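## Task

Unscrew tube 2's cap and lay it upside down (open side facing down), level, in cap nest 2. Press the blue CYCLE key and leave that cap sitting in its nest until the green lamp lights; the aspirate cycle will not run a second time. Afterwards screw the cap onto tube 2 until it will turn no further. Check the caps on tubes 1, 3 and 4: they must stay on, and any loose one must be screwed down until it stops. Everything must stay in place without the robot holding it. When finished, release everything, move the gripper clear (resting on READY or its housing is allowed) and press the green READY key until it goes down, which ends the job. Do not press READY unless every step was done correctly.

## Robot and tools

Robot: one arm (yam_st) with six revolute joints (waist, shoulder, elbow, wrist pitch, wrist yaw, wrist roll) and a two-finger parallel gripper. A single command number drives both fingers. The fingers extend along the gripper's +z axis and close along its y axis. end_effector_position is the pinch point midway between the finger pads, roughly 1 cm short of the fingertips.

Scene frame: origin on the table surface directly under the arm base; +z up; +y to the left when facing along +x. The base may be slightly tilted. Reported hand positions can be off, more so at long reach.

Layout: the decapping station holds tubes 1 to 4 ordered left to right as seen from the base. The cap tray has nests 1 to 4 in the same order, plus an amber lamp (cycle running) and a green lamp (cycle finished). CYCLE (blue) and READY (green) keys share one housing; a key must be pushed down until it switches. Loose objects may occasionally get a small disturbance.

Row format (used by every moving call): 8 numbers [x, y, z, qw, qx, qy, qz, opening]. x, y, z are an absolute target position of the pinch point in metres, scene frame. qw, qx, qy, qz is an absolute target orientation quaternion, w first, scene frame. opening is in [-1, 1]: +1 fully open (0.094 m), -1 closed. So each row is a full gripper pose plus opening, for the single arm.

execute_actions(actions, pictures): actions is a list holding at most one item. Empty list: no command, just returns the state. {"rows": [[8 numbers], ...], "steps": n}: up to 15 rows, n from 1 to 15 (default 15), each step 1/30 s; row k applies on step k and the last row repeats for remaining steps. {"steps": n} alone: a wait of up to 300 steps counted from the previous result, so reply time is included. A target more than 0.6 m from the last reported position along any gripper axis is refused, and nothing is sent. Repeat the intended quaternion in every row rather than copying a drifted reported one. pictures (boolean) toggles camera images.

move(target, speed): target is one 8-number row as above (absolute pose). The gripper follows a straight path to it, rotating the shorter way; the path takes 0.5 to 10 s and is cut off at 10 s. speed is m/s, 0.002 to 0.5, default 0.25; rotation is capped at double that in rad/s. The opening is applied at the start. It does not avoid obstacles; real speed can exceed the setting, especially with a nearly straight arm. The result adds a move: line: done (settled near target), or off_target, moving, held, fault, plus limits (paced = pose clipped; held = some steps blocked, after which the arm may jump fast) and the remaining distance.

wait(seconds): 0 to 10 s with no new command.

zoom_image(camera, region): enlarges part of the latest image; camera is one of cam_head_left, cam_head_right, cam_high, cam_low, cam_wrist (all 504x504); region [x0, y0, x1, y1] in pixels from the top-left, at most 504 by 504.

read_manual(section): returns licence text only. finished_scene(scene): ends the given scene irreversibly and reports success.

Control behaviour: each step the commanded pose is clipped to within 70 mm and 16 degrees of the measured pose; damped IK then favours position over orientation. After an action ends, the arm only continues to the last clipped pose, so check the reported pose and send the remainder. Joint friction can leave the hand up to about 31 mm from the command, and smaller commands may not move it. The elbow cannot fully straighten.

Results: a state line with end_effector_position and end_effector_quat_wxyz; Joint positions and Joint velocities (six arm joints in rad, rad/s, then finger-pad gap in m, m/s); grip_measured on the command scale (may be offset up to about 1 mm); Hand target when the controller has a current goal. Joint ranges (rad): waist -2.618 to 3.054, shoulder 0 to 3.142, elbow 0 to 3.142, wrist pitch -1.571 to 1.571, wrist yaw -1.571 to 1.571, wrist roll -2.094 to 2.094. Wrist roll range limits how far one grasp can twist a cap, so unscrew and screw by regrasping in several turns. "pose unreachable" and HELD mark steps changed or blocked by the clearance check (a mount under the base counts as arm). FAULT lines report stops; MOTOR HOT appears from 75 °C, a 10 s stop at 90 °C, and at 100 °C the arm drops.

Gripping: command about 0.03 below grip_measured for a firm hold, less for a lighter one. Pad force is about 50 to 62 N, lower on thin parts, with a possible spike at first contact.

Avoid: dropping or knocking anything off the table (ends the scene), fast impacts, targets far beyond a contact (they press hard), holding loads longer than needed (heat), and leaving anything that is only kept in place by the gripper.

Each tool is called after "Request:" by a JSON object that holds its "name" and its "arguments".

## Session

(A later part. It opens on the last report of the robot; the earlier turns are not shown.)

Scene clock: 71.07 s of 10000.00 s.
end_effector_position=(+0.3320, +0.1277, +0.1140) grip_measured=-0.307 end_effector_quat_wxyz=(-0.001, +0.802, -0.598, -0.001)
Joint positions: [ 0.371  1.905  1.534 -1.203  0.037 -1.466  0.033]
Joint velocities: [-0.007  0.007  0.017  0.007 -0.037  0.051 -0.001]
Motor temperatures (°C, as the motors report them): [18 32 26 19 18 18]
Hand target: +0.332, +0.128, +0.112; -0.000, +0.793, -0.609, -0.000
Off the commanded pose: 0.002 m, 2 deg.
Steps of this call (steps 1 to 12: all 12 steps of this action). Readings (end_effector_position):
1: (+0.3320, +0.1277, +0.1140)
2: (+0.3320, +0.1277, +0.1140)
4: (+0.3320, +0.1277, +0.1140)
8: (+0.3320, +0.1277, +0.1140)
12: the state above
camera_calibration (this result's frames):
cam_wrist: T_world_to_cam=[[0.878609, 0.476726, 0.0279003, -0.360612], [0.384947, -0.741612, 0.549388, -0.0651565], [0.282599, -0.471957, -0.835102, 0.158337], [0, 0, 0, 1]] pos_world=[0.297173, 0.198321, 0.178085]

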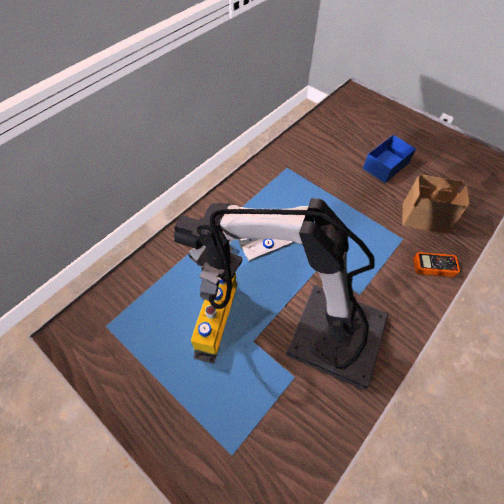

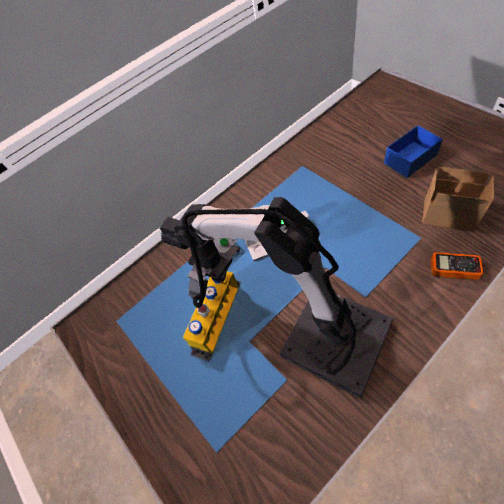

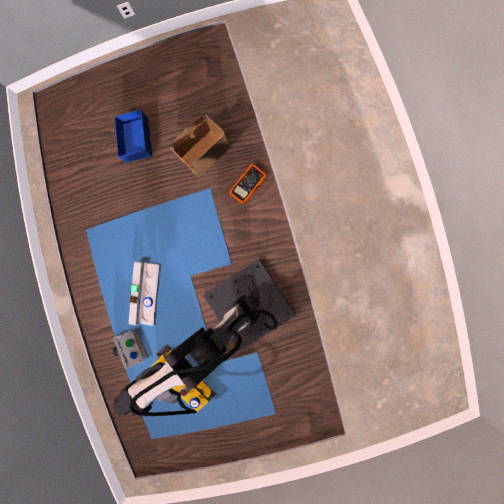

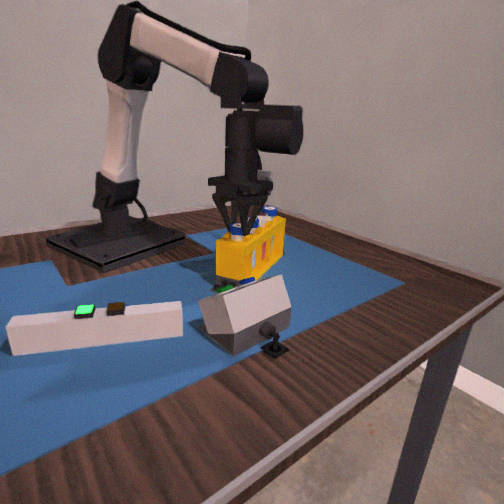

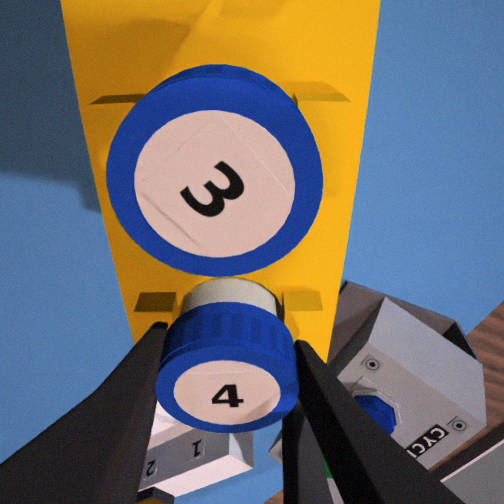

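Request:
{"name": "execute_actions", "arguments": {"actions": [{"rows":[[0.332,0.128,0.111,0,-0.6428,0.766,0,-0.35]],"steps":12}], "pictures": false}}

Scene clock: 71.93 s of 10000.00 s.
end_effector_position=(+0.3318, +0.1292, +0.1140) grip_measured=-0.308 end_effector_quat_wxyz=(-0.003, +0.700, -0.714, -0.003)
Joint positions: [ 0.372  1.905  1.534 -1.202  0.032 -1.155  0.033]
Joint velocities: [ 0.002 -0.002  0.007  0.022 -0.022  0.374 -0.   ]
Motor temperatures (°C, as the motors report them): [18 32 26 19 18 18]
Hand target: +0.332, +0.128, +0.111; -0.001, +0.646, -0.763, -0.002
Off the commanded pose: 0.003 m, 9 deg.
Steps of this call (steps 1 to 14: nothing new was sent; steps 15 to 26: all 12 steps of this action). Readings (end_effector_position):
15: (+0.3320, +0.1277, +0.1140)
16: (+0.3320, +0.1276, +0.1140)
18: (+0.3318, +0.1281, +0.1140)
22: (+0.3317, +0.1291, +0.1140)
26: the state above

Request:
{"name": "execute_actions", "arguments": {"actions": [{"rows":[[0.332,0.128,0.114,0,-0.70,0.714,0,-0.35],[0.332,0.128,0.114,0,-0.70,0.714,0,-0.35],[0.332,0.128,0.114,0,-0.70,0.714,0,-0.05]],"steps":8}]}}

Request:
{"name": "move", "arguments": {"target": [0.332,0.128,0.145,0,-0.8526,0.5225,0,0.0], "speed": 0.2}}

Request:
{"name": "move", "arguments": {"target": [0.307,0.176,0.145,0,-0.8526,0.5225,0,0.0], "speed": 0.2}}

Request:
{"name": "move", "arguments": {"target": [0.308,0.175,0.108,0,-0.8526,0.5225,0,0.0], "speed": 0.1}}

Scene clock: 73.77 s of 10000.00 s.
end_effector_position=(+0.3319, +0.1288, +0.1140) grip_measured=-0.052 end_effector_quat_wxyz=(-0.002, +0.695, -0.719, -0.002)
Joint positions: [ 0.372  1.905  1.534 -1.202  0.034 -1.141  0.045]
Joint velocities: [ 0.017  0.002 -0.007 -0.007  0.066 -0.066  0.001]
Motor temperatures (°C, as the motors report them): [18 32 27 19 18 18]
Hand target: +0.332, +0.128, +0.114; -0.000, +0.700, -0.714, -0.000
Off the commanded pose: 0.001 m, 1 deg.
Steps of this call (steps 1 to 47: nothing new was sent; steps 48 to 55: all 8 steps of this action). Readings (end_effector_position):
48: (+0.3318, +0.1291, +0.1140)
49: (+0.3318, +0.1291, +0.1140)
51: (+0.3318, +0.1290, +0.1140)
55: the state above
camera_calibration (this result's frames):
cam_wrist: T_world_to_cam=[[0.984605, 0.172558, 0.02786, -0.357094], [0.129544, -0.827401, 0.546467, 0.0318461], [0.117348, -0.534445, -0.837017, 0.222025], [0, 0, 0, 1]] pos_world=[0.321417, 0.206629, 0.178384]

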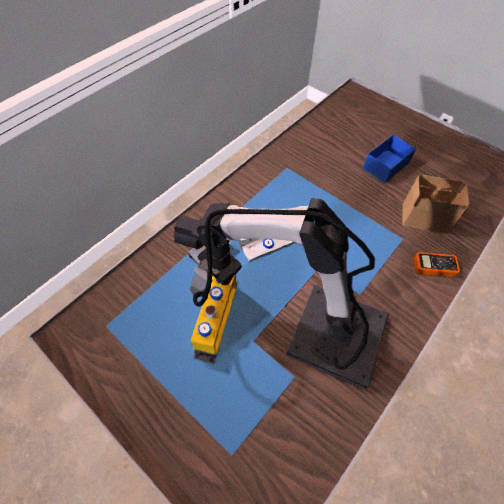

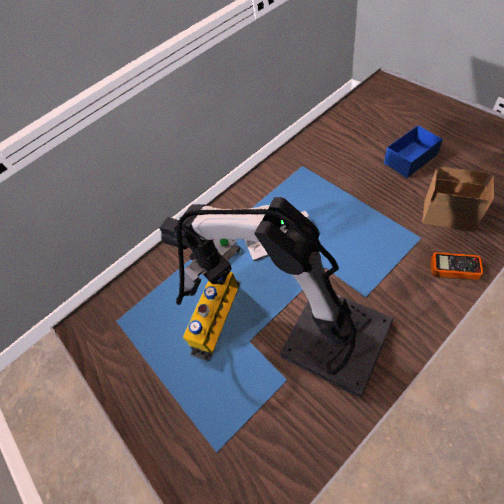

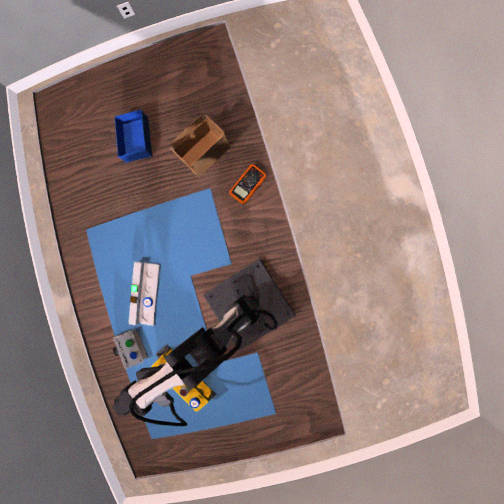

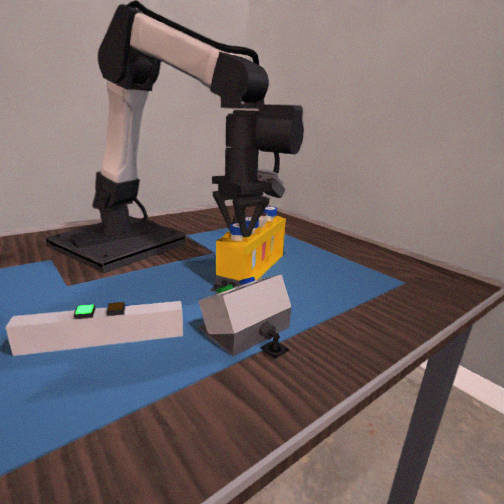

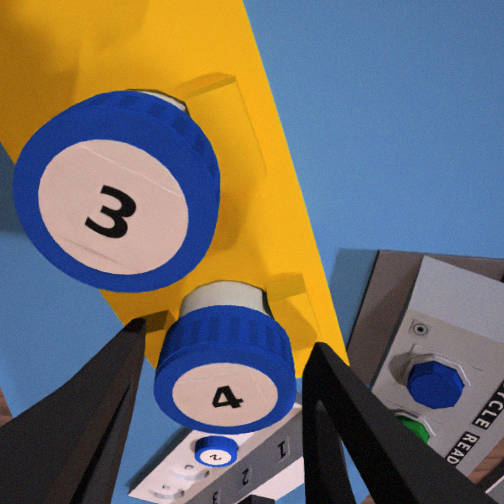

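Scene clock: 75.80 s of 10000.00 s.
end_effector_position=(+0.3315, +0.1274, +0.1386) grip_measured=-0.002 end_effector_quat_wxyz=(+0.002, +0.848, -0.530, -0.005)
Joint positions: [ 0.372  1.905  1.632 -1.311  0.036 -1.628  0.047]
Joint velocities: [-0.007 -0.002 -0.002 -0.007 -0.022 -0.022 -0.   ]
Motor temperatures (°C, as the motors report them): [18 32 27 19 18 18]
Hand target: +0.333, +0.128, +0.145; -0.000, +0.853, -0.523, +0.000
Off the commanded pose: 0.006 m, 1 deg.
move: done
camera_calibration (this result's frames):
cam_wrist: T_world_to_cam=[[0.788714, 0.614457, 0.019321, -0.347333], [0.506528, -0.667344, 0.545968, -0.128065], [0.348368, -0.420826, -0.837583, 0.150929], [0, 0, 0, 1]] pos_world=[0.286236, 0.191472, 0.203046]

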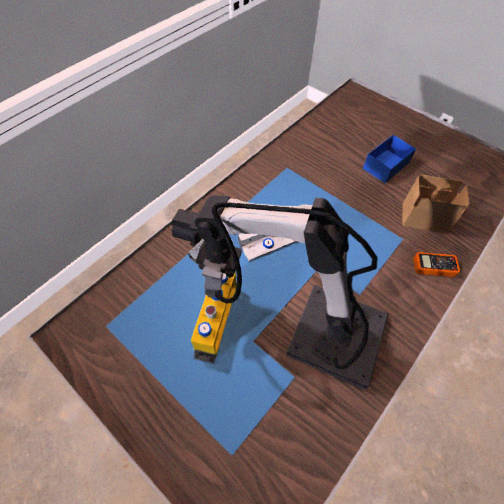

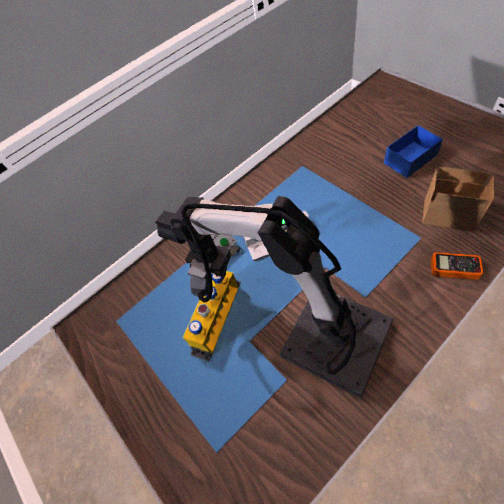

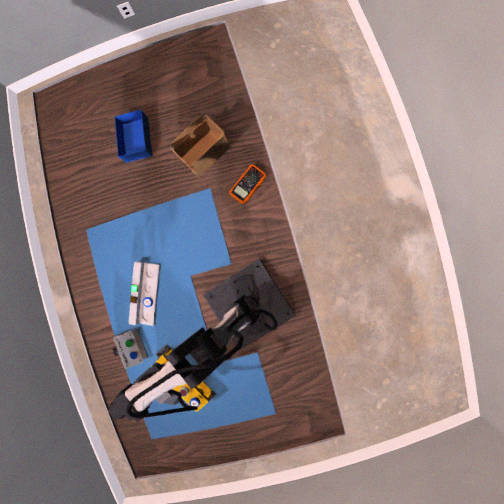

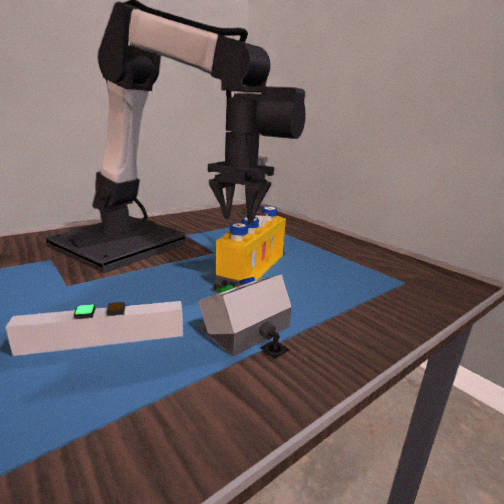

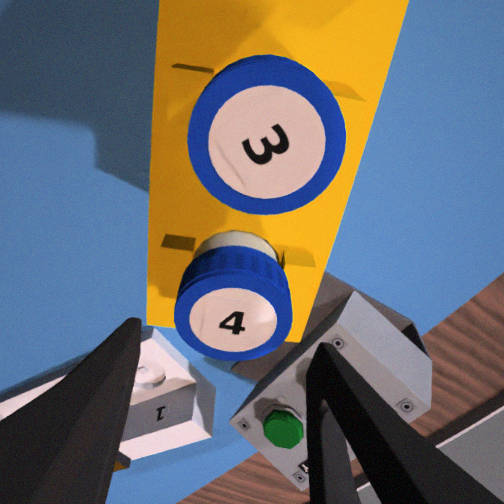

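Scene clock: 76.67 s of 10000.00 s.
end_effector_position=(+0.3070, +0.1772, +0.1408) grip_measured=-0.002 end_effector_quat_wxyz=(+0.001, +0.856, -0.517, -0.001)
Joint positions: [ 0.53   1.905  1.632 -1.311  0.037 -1.501  0.047]
Joint velocities: [ 0.007 -0.007 -0.017  0.051  0.051  0.051 -0.   ]
Motor temperatures (°C, as the motors report them): [18 32 27 19 18 18]
Hand target: +0.306, +0.176, +0.145; +0.001, +0.853, -0.522, +0.000
Off the commanded pose: 0.004 m, 1 deg.
move: done
camera_calibration (this result's frames):
cam_wrist: T_world_to_cam=[[0.769519, 0.638162, 0.0242863, -0.357656], [0.522765, -0.651301, 0.550021, -0.0919678], [0.366821, -0.410556, -0.834797, 0.174461], [0, 0, 0, 1]] pos_world=[0.259305, 0.23997, 0.20491]

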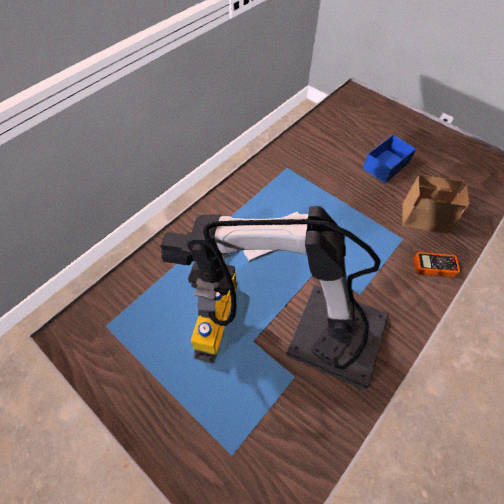

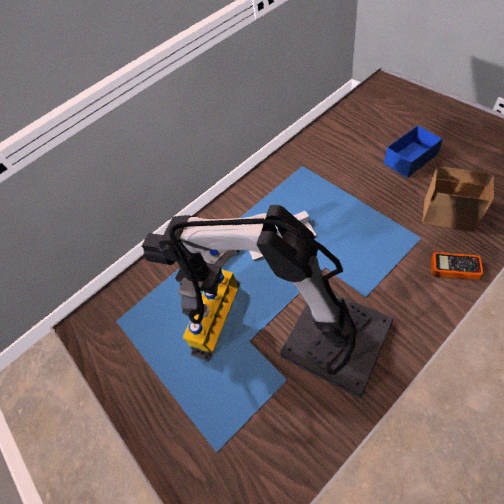

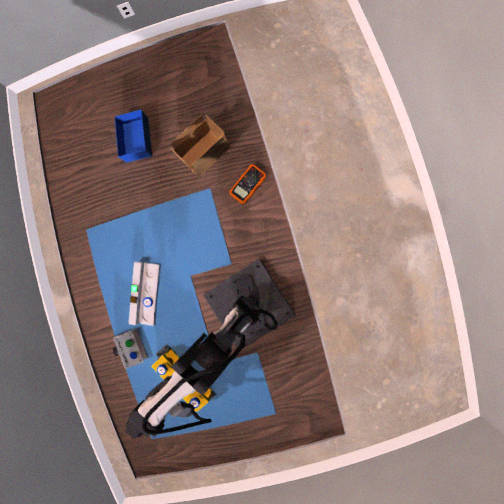

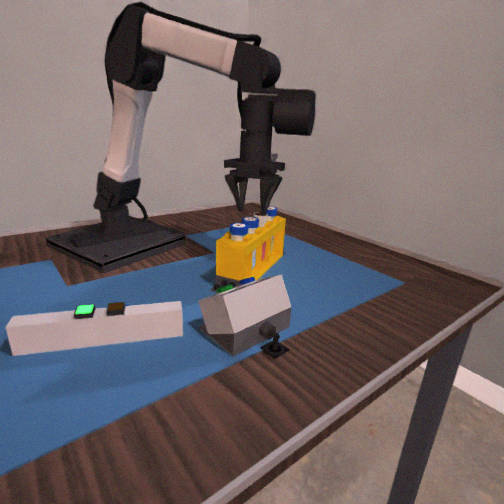

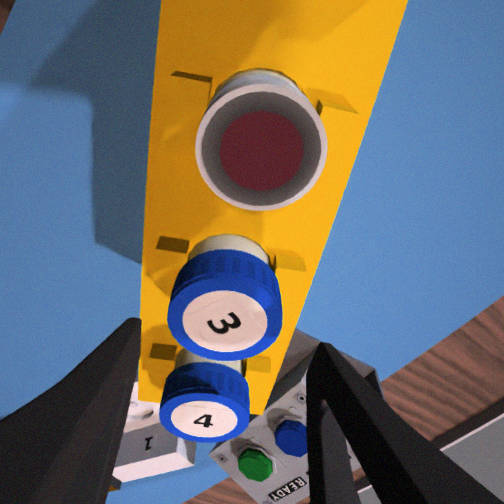

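Scene clock: 77.63 s of 10000.00 s.
end_effector_position=(+0.3058, +0.1778, +0.1130) grip_measured=-0.002 end_effector_quat_wxyz=(-0.002, +0.856, -0.517, -0.000)
Joint positions: [ 0.53   1.905  1.521 -1.194  0.037 -1.501  0.047]
Joint velocities: [-0.002 -0.002 -0.002  0.007 -0.037 -0.051 -0.001]
Motor temperatures (°C, as the motors report them): [18 32 27 19 18 18]
Hand target: +0.307, +0.175, +0.108; +0.000, +0.853, -0.522, -0.000
Off the commanded pose: 0.006 m, 1 deg.
move: done
camera_calibration (this result's frames):
cam_wrist: T_world_to_cam=[[0.76953, 0.637909, 0.0299475, -0.356964], [0.519944, -0.653073, 0.550594, -0.0745371], [0.370786, -0.408127, -0.834236, 0.150144], [0, 0, 0, 1]] pos_world=[0.257778, 0.24031, 0.176985]

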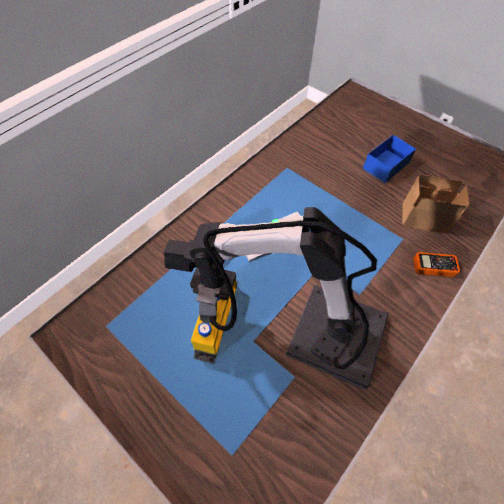

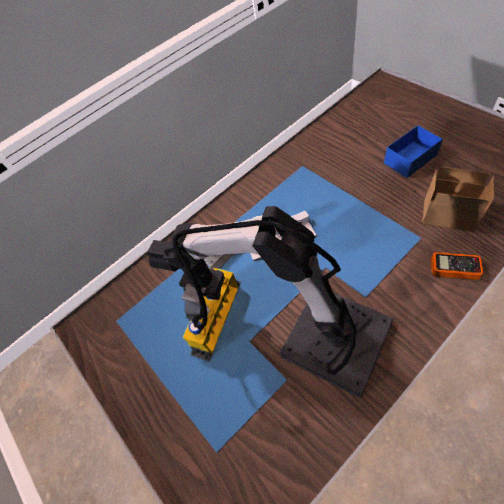

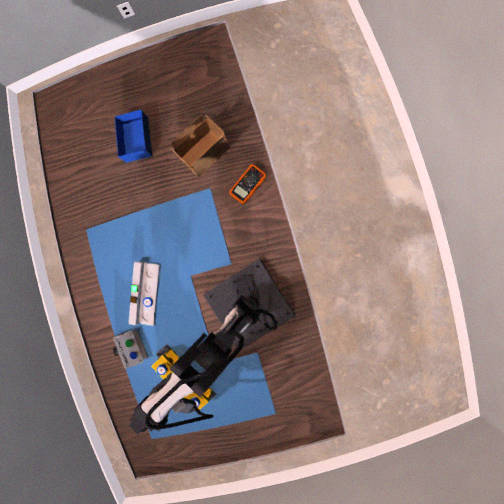

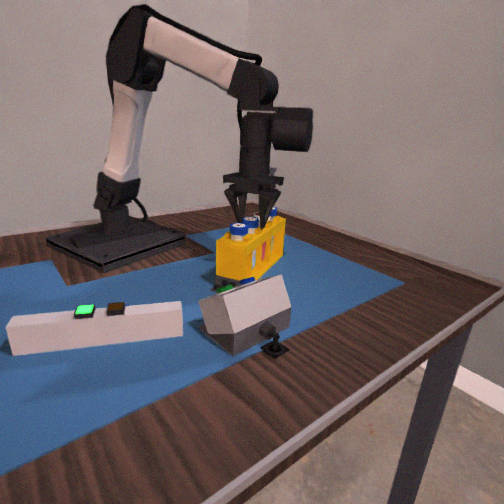

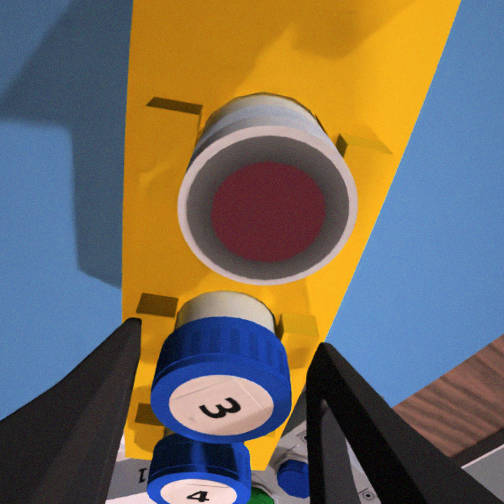

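Request:
{"name": "execute_actions", "arguments": {"actions": [{"rows":[[0.309,0.170,0.114,0,-0.8526,0.5225,0,0]],"steps":10}], "pictures": false}}

Scene clock: 78.37 s of 10000.00 s.
end_effector_position=(+0.3091, +0.1727, +0.1127) grip_measured=-0.002 end_effector_quat_wxyz=(-0.002, +0.852, -0.524, -0.000)
Joint positions: [ 0.513  1.905  1.521 -1.193  0.037 -1.501  0.047]
Joint velocities: [ 0.002 -0.017  0.002 -0.007  0.022 -0.051 -0.001]
Motor temperatures (°C, as the motors report them): [18 33 27 19 18 18]
Hand target: +0.309, +0.170, +0.114; -0.000, +0.853, -0.523, -0.000
Off the commanded pose: 0.003 m, 0 deg.
Steps of this call (steps 1 to 12: nothing new was sent; steps 13 to 22: all 10 steps of this action). Readings (end_effector_position):
13: (+0.3062, +0.1776, +0.1129)
14: (+0.3067, +0.1768, +0.1129)
16: (+0.3080, +0.1745, +0.1128)
20: (+0.3091, +0.1727, +0.1127)
22: the state above

Request:
{"name": "execute_actions", "arguments": {"actions": [{"rows":[[0.307,0.173,0.113,0,-0.8526,0.5225,0,-0.2],[0.307,0.173,0.113,0,-0.8526,0.5225,0,-0.25],[0.307,0.173,0.113,0,-0.8526,0.5225,0,-0.29],[0.307,0.173,0.113,0,-0.8526,0.5225,0,-0.35]],"steps":9}], "pictures": false}}

Request:
{"name": "execute_actions", "arguments": {"actions": [{"rows":[[0.307,0.173,0.111,0,-0.7604,0.6494,0,-0.35]],"steps":10}], "pictures": false}}

Scene clock: 80.00 s of 10000.00 s.
end_effector_position=(+0.3081, +0.1721, +0.1127) grip_measured=-0.307 end_effector_quat_wxyz=(+0.000, +0.852, -0.524, -0.001)
Joint positions: [ 0.513  1.905  1.521 -1.198  0.037 -1.501  0.033]
Joint velocities: [ 0.007 -0.002  0.007  0.007  0.051  0.022 -0.   ]
Motor temperatures (°C, as the motors report them): [18 33 27 19 18 18]
Hand target: +0.307, +0.173, +0.113; -0.000, +0.853, -0.523, +0.000
Off the commanded pose: 0.001 m, 0 deg.
Steps of this call (steps 1 to 40: nothing new was sent; steps 41 to 49: all 9 steps of this action). Readings (end_effector_position):
41: (+0.3091, +0.1727, +0.1127)
42: (+0.3091, +0.1727, +0.1127)
44: (+0.3081, +0.1721, +0.1127)
48: (+0.3081, +0.1721, +0.1127)
49: the state above

Scene clock: 80.33 s of 10000.00 s.
end_effector_position=(+0.3077, +0.1718, +0.1127) grip_measured=-0.307 end_effector_quat_wxyz=(+0.001, +0.784, -0.620, -0.001)
Joint positions: [ 0.513  1.905  1.521 -1.2    0.037 -1.266  0.033]
Joint velocities: [ 0.017 -0.002  0.012 -0.037  0.022  0.066  0.001]
Motor temperatures (°C, as the motors report them): [18 33 27 19 18 18]
Hand target: +0.307, +0.173, +0.111; +0.000, +0.761, -0.649, -0.001
Off the commanded pose: 0.002 m, 4 deg.
Steps of this call (steps 1 to 10: all 10 steps of this action). Readings (end_effector_position):
1: (+0.3081, +0.1721, +0.1127)
2: (+0.3080, +0.1721, +0.1127)
4: (+0.3078, +0.1720, +0.1127)
8: (+0.3077, +0.1720, +0.1127)
10: the state above

Probably near stop; 8° more (φ=271).

Request:
{"name": "execute_actions", "arguments": {"actions": [{"rows":[[0.307,0.173,0.111,0,-0.7133,0.7009,0,-0.35]],"steps":8}], "pictures": false}}

Scene clock: 81.10 s of 10000.00 s.
end_effector_position=(+0.3075, +0.1722, +0.1128) grip_measured=-0.308 end_effector_quat_wxyz=(+0.002, +0.762, -0.647, +0.000)
Joint positions: [ 0.516  1.905  1.521 -1.2    0.041 -1.193  0.033]
Joint velocities: [ 0.017 -0.007  0.002 -0.051 -0.051  0.11   0.   ]
Motor temperatures (°C, as the motors report them): [18 33 27 19 18 18]
Hand target: +0.307, +0.173, +0.111; -0.000, +0.716, -0.698, -0.002
Off the commanded pose: 0.002 m, 8 deg.
Steps of this call (steps 1 to 15: nothing new was sent; steps 16 to 23: all 8 steps of this action). Readings (end_effector_position):
16: (+0.3077, +0.1718, +0.1127)
17: (+0.3076, +0.1720, +0.1127)
19: (+0.3075, +0.1721, +0.1127)
23: the state above

Tight. Cap 1 ≈ (0.257,0.266).

Request:
{"name": "execute_actions", "arguments": {"actions": [{"rows":[[0.3075,0.172,0.113,0,-0.76,0.65,0,-0.35],[0.3075,0.172,0.113,0,-0.76,0.65,0,-0.35],[0.3075,0.172,0.113,0,-0.76,0.65,0,0]],"steps":8}], "pictures": false}}

Request:
{"name": "move", "arguments": {"target": [0.3075,0.172,0.146,0,-0.8526,0.5225,0,0.0], "speed": 0.3}}

Request:
{"name": "move", "arguments": {"target": [0.2575,0.2655,0.146,0,-0.8526,0.5225,0,0.0], "speed": 0.2}}

Request:
{"name": "move", "arguments": {"target": [0.2575,0.2655,0.109,0,-0.8526,0.5225,0,0.0], "speed": 0.1}}

Scene clock: 82.67 s of 10000.00 s.
end_effector_position=(+0.3074, +0.1721, +0.1128) grip_measured=-0.003 end_effector_quat_wxyz=(+0.002, +0.764, -0.645, +0.001)
Joint positions: [ 0.516  1.905  1.521 -1.2    0.042 -1.198  0.047]
Joint velocities: [ 0.017 -0.017  0.002  0.051  0.007  0.081  0.   ]
Motor temperatures (°C, as the motors report them): [18 33 27 19 18 18]
Hand target: +0.308, +0.172, +0.113; +0.000, +0.760, -0.650, +0.000
Off the commanded pose: 0.000 m, 1 deg.
Steps of this call (steps 1 to 39: nothing new was sent; steps 40 to 47: all 8 steps of this action). Readings (end_effector_position):
40: (+0.3074, +0.1721, +0.1128)
41: (+0.3074, +0.1721, +0.1128)
43: (+0.3074, +0.1721, +0.1128)
47: the state above

Scene clock: 84.00 s of 10000.00 s.
end_effector_position=(+0.3073, +0.1709, +0.1377) grip_measured=-0.002 end_effector_quat_wxyz=(+0.007, +0.849, -0.528, -0.002)
Joint positions: [ 0.516  1.905  1.62  -1.311  0.042 -1.487  0.047]
Joint velocities: [-0.002 -0.012 -0.002 -0.007 -0.022 -0.051  0.001]
Motor temperatures (°C, as the motors report them): [18 33 27 19 18 18]
Hand target: +0.308, +0.172, +0.146; -0.000, +0.853, -0.523, +0.000
Off the commanded pose: 0.008 m, 1 deg.
move: done
camera_calibration (this result's frames):
cam_wrist: T_world_to_cam=[[0.787054, 0.616771, 0.0117841, -0.353824], [0.508801, -0.659839, 0.552932, -0.0891995], [0.348808, -0.429192, -0.833143, 0.177597], [0, 0, 0, 1]] pos_world=[0.261916, 0.235595, 0.201455]

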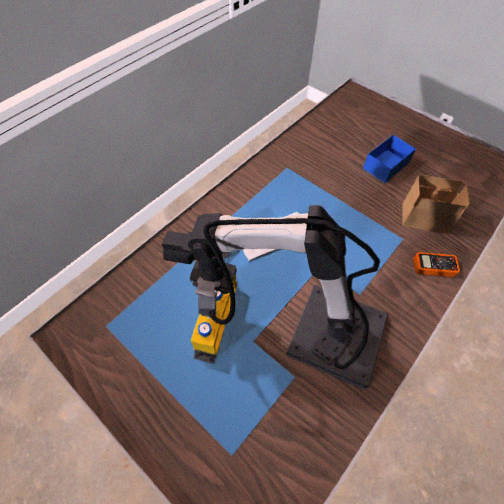

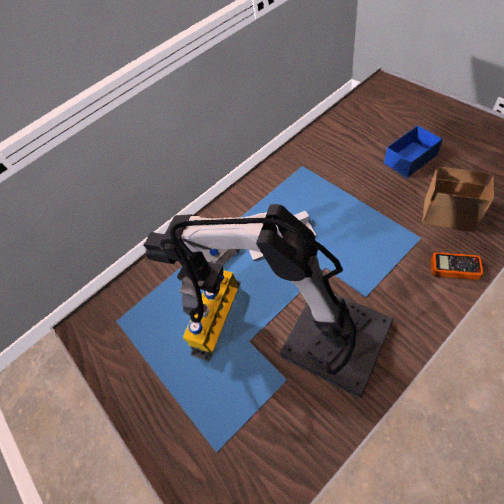

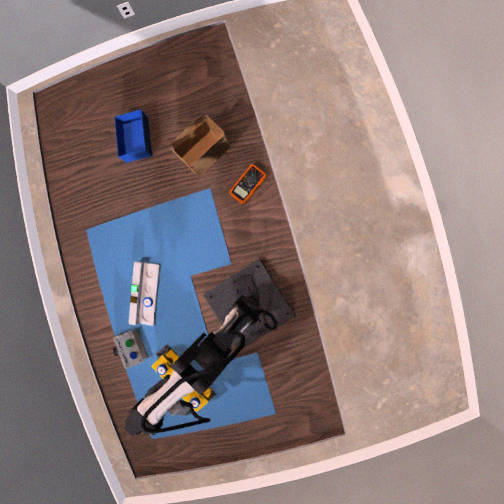

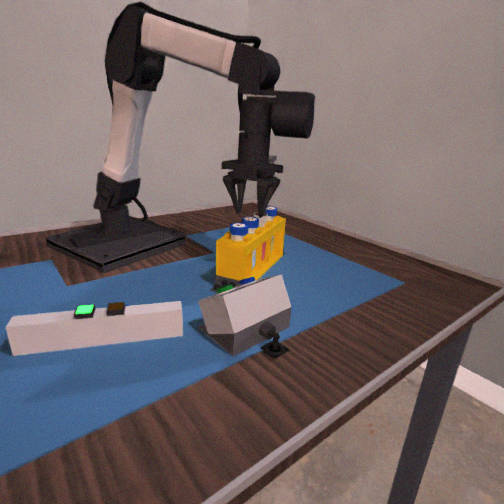

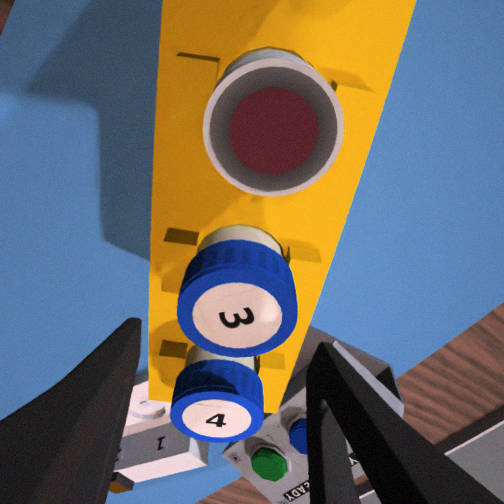

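Scene clock: 85.10 s of 10000.00 s.
end_effector_position=(+0.2550, +0.2647, +0.1459) grip_measured=-0.002 end_effector_quat_wxyz=(-0.003, +0.857, -0.516, +0.003)
Joint positions: [ 0.809  1.962  1.715 -1.337  0.04  -1.224  0.047]
Joint velocities: [ 0.012  0.002 -0.007  0.007  0.022 -0.022 -0.   ]
Motor temperatures (°C, as the motors report them): [18 33 27 19 18 18]
Hand target: +0.256, +0.265, +0.146; +0.001, +0.853, -0.522, +0.001
Off the commanded pose: 0.003 m, 1 deg.
move: done
camera_calibration (this result's frames):
cam_wrist: T_world_to_cam=[[0.768084, 0.639387, 0.0351, -0.375086], [0.517009, -0.651548, 0.555146, -0.00984364], [0.377822, -0.408251, -0.831012, 0.229732], [0, 0, 0, 1]] pos_world=[0.206389, 0.327199, 0.20954]

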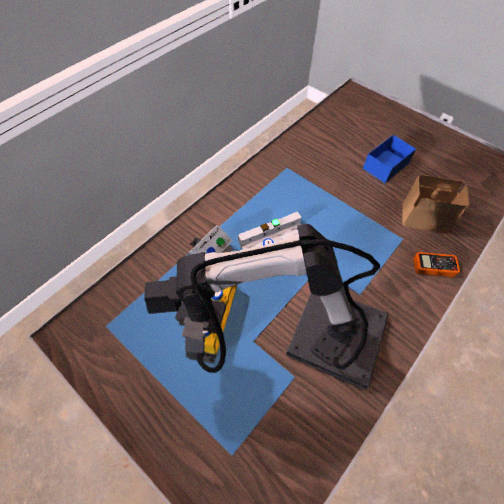

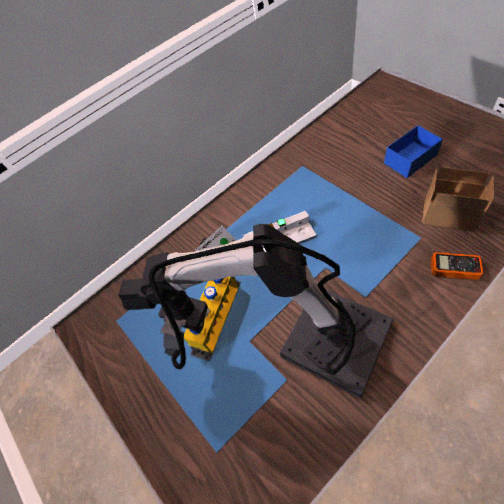

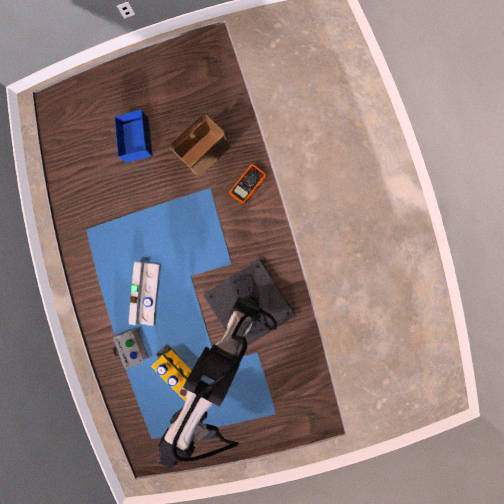

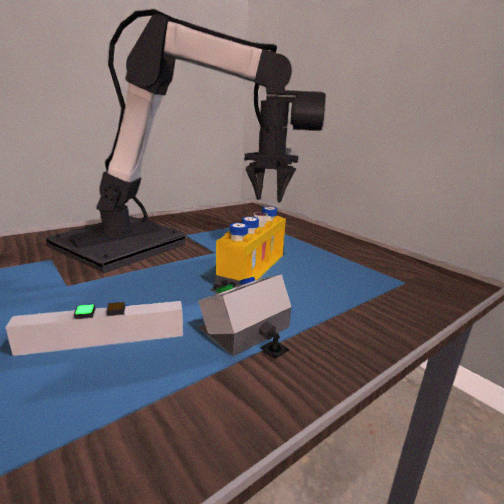

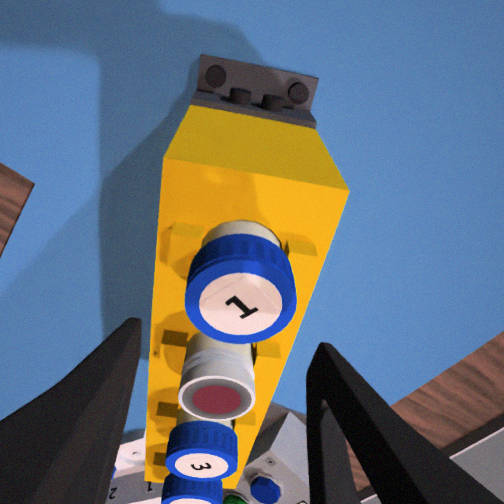

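Scene clock: 86.03 s of 10000.00 s.
end_effector_position=(+0.2553, +0.2660, +0.1155) grip_measured=-0.002 end_effector_quat_wxyz=(-0.002, +0.856, -0.517, +0.003)
Joint positions: [ 0.808  1.974  1.61  -1.222  0.04  -1.223  0.047]
Joint velocities: [ 0.012 -0.022 -0.002  0.051 -0.037 -0.037 -0.   ]
Motor temperatures (°C, as the motors report them): [18 33 27 19 18 18]
Hand target: +0.257, +0.265, +0.109; +0.000, +0.853, -0.523, -0.000
Off the commanded pose: 0.007 m, 1 deg.
move: done
camera_calibration (this result's frames):
cam_wrist: T_world_to_cam=[[0.769061, 0.638295, 0.0335498, -0.374908], [0.516644, -0.651677, 0.555335, 0.00784925], [0.376331, -0.409753, -0.83095, 0.20561], [0, 0, 0, 1]] pos_world=[0.206895, 0.328666, 0.179071]

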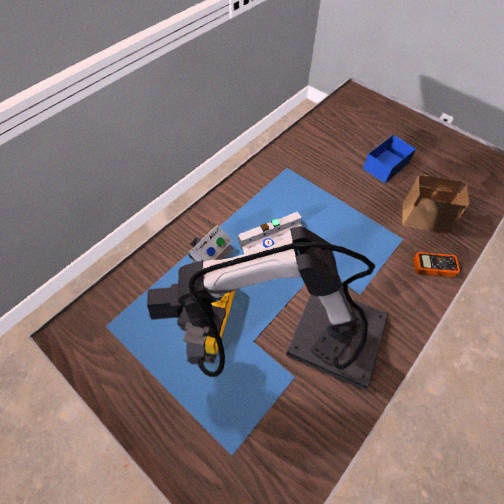

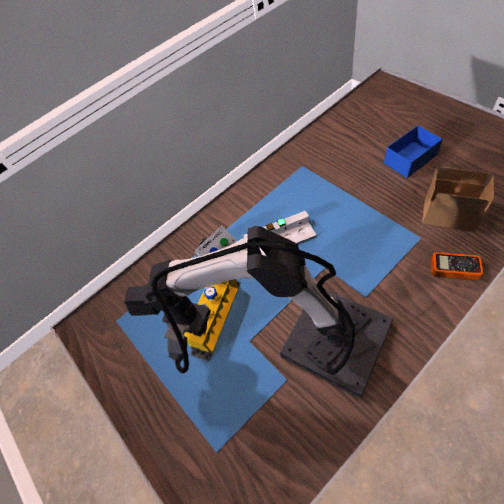

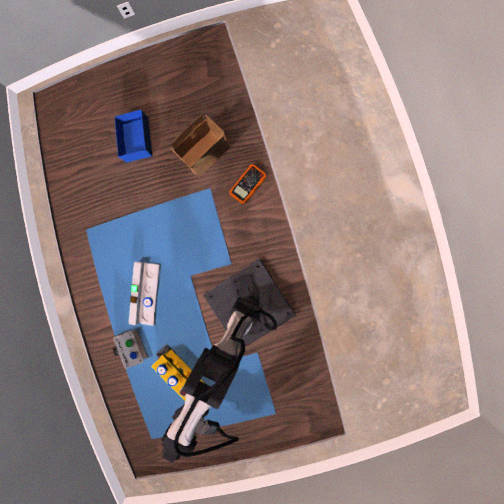

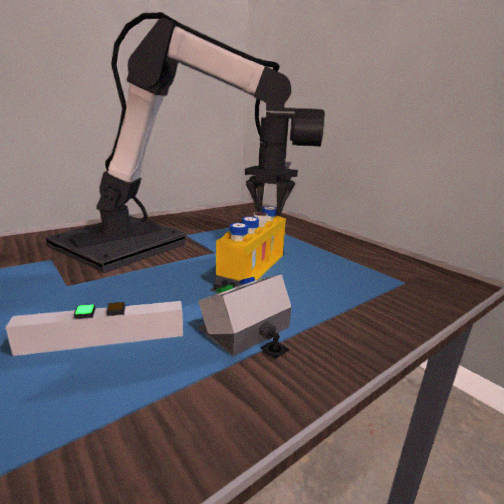

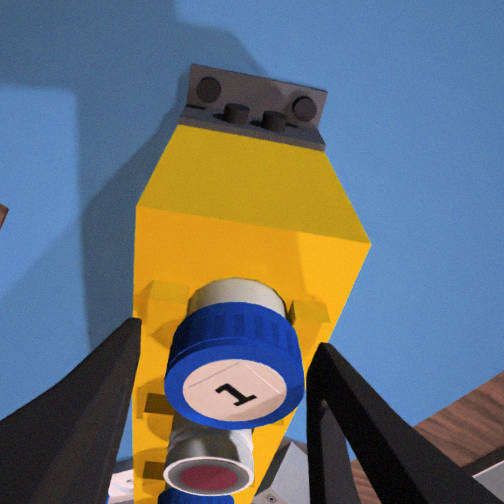

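Request:
{"name": "execute_actions", "arguments": {"actions": [{"rows":[[0.257,0.2665,0.114,0,-0.8526,0.5225,0,-0.2],[0.257,0.2665,0.114,0,-0.8526,0.5225,0,-0.25],[0.257,0.2665,0.114,0,-0.8526,0.5225,0,-0.29],[0.257,0.2665,0.114,0,-0.8526,0.5225,0,-0.35]],"steps":9}], "pictures": false}}

Request:
{"name": "execute_actions", "arguments": {"actions": [{"rows":[[0.257,0.2665,0.112,0,-0.7313,0.682,0,-0.35]],"steps":10}], "pictures": false}}

Scene clock: 87.50 s of 10000.00 s.
end_effector_position=(+0.2568, +0.2669, +0.1155) grip_measured=-0.308 end_effector_quat_wxyz=(-0.006, +0.856, -0.517, +0.005)
Joint positions: [ 0.807  1.974  1.61  -1.215  0.042 -1.223  0.033]
Joint velocities: [ 0.007 -0.012 -0.017 -0.037 -0.022 -0.051 -0.002]
Motor temperatures (°C, as the motors report them): [18 33 27 19 18 18]
Hand target: +0.257, +0.266, +0.114; +0.000, +0.853, -0.522, +0.000
Off the commanded pose: 0.002 m, 1 deg.
Steps of this call (steps 1 to 35: nothing new was sent; steps 36 to 44: all 9 steps of this action). Readings (end_effector_position):
36: (+0.2556, +0.2663, +0.1155)
37: (+0.2556, +0.2663, +0.1155)
39: (+0.2568, +0.2669, +0.1155)
43: (+0.2568, +0.2669, +0.1155)
44: the state above

Scene clock: 87.83 s of 10000.00 s.
end_effector_position=(+0.2572, +0.2669, +0.1155) grip_measured=-0.308 end_effector_quat_wxyz=(-0.007, +0.778, -0.629, +0.004)
Joint positions: [ 0.807  1.974  1.61  -1.214  0.041 -0.951  0.033]
Joint velocities: [ 0.017 -0.037  0.007 -0.051 -0.007  0.154  0.001]
Motor temperatures (°C, as the motors report them): [18 33 27 19 18 18]
Hand target: +0.257, +0.266, +0.112; -0.001, +0.734, -0.679, -0.001
Off the commanded pose: 0.004 m, 8 deg.
Steps of this call (steps 1 to 10: all 10 steps of this action). Readings (end_effector_position):
1: (+0.2569, +0.2670, +0.1155)
2: (+0.2569, +0.2671, +0.1155)
4: (+0.2570, +0.2670, +0.1155)
8: (+0.2571, +0.2670, +0.1155)
10: the state above


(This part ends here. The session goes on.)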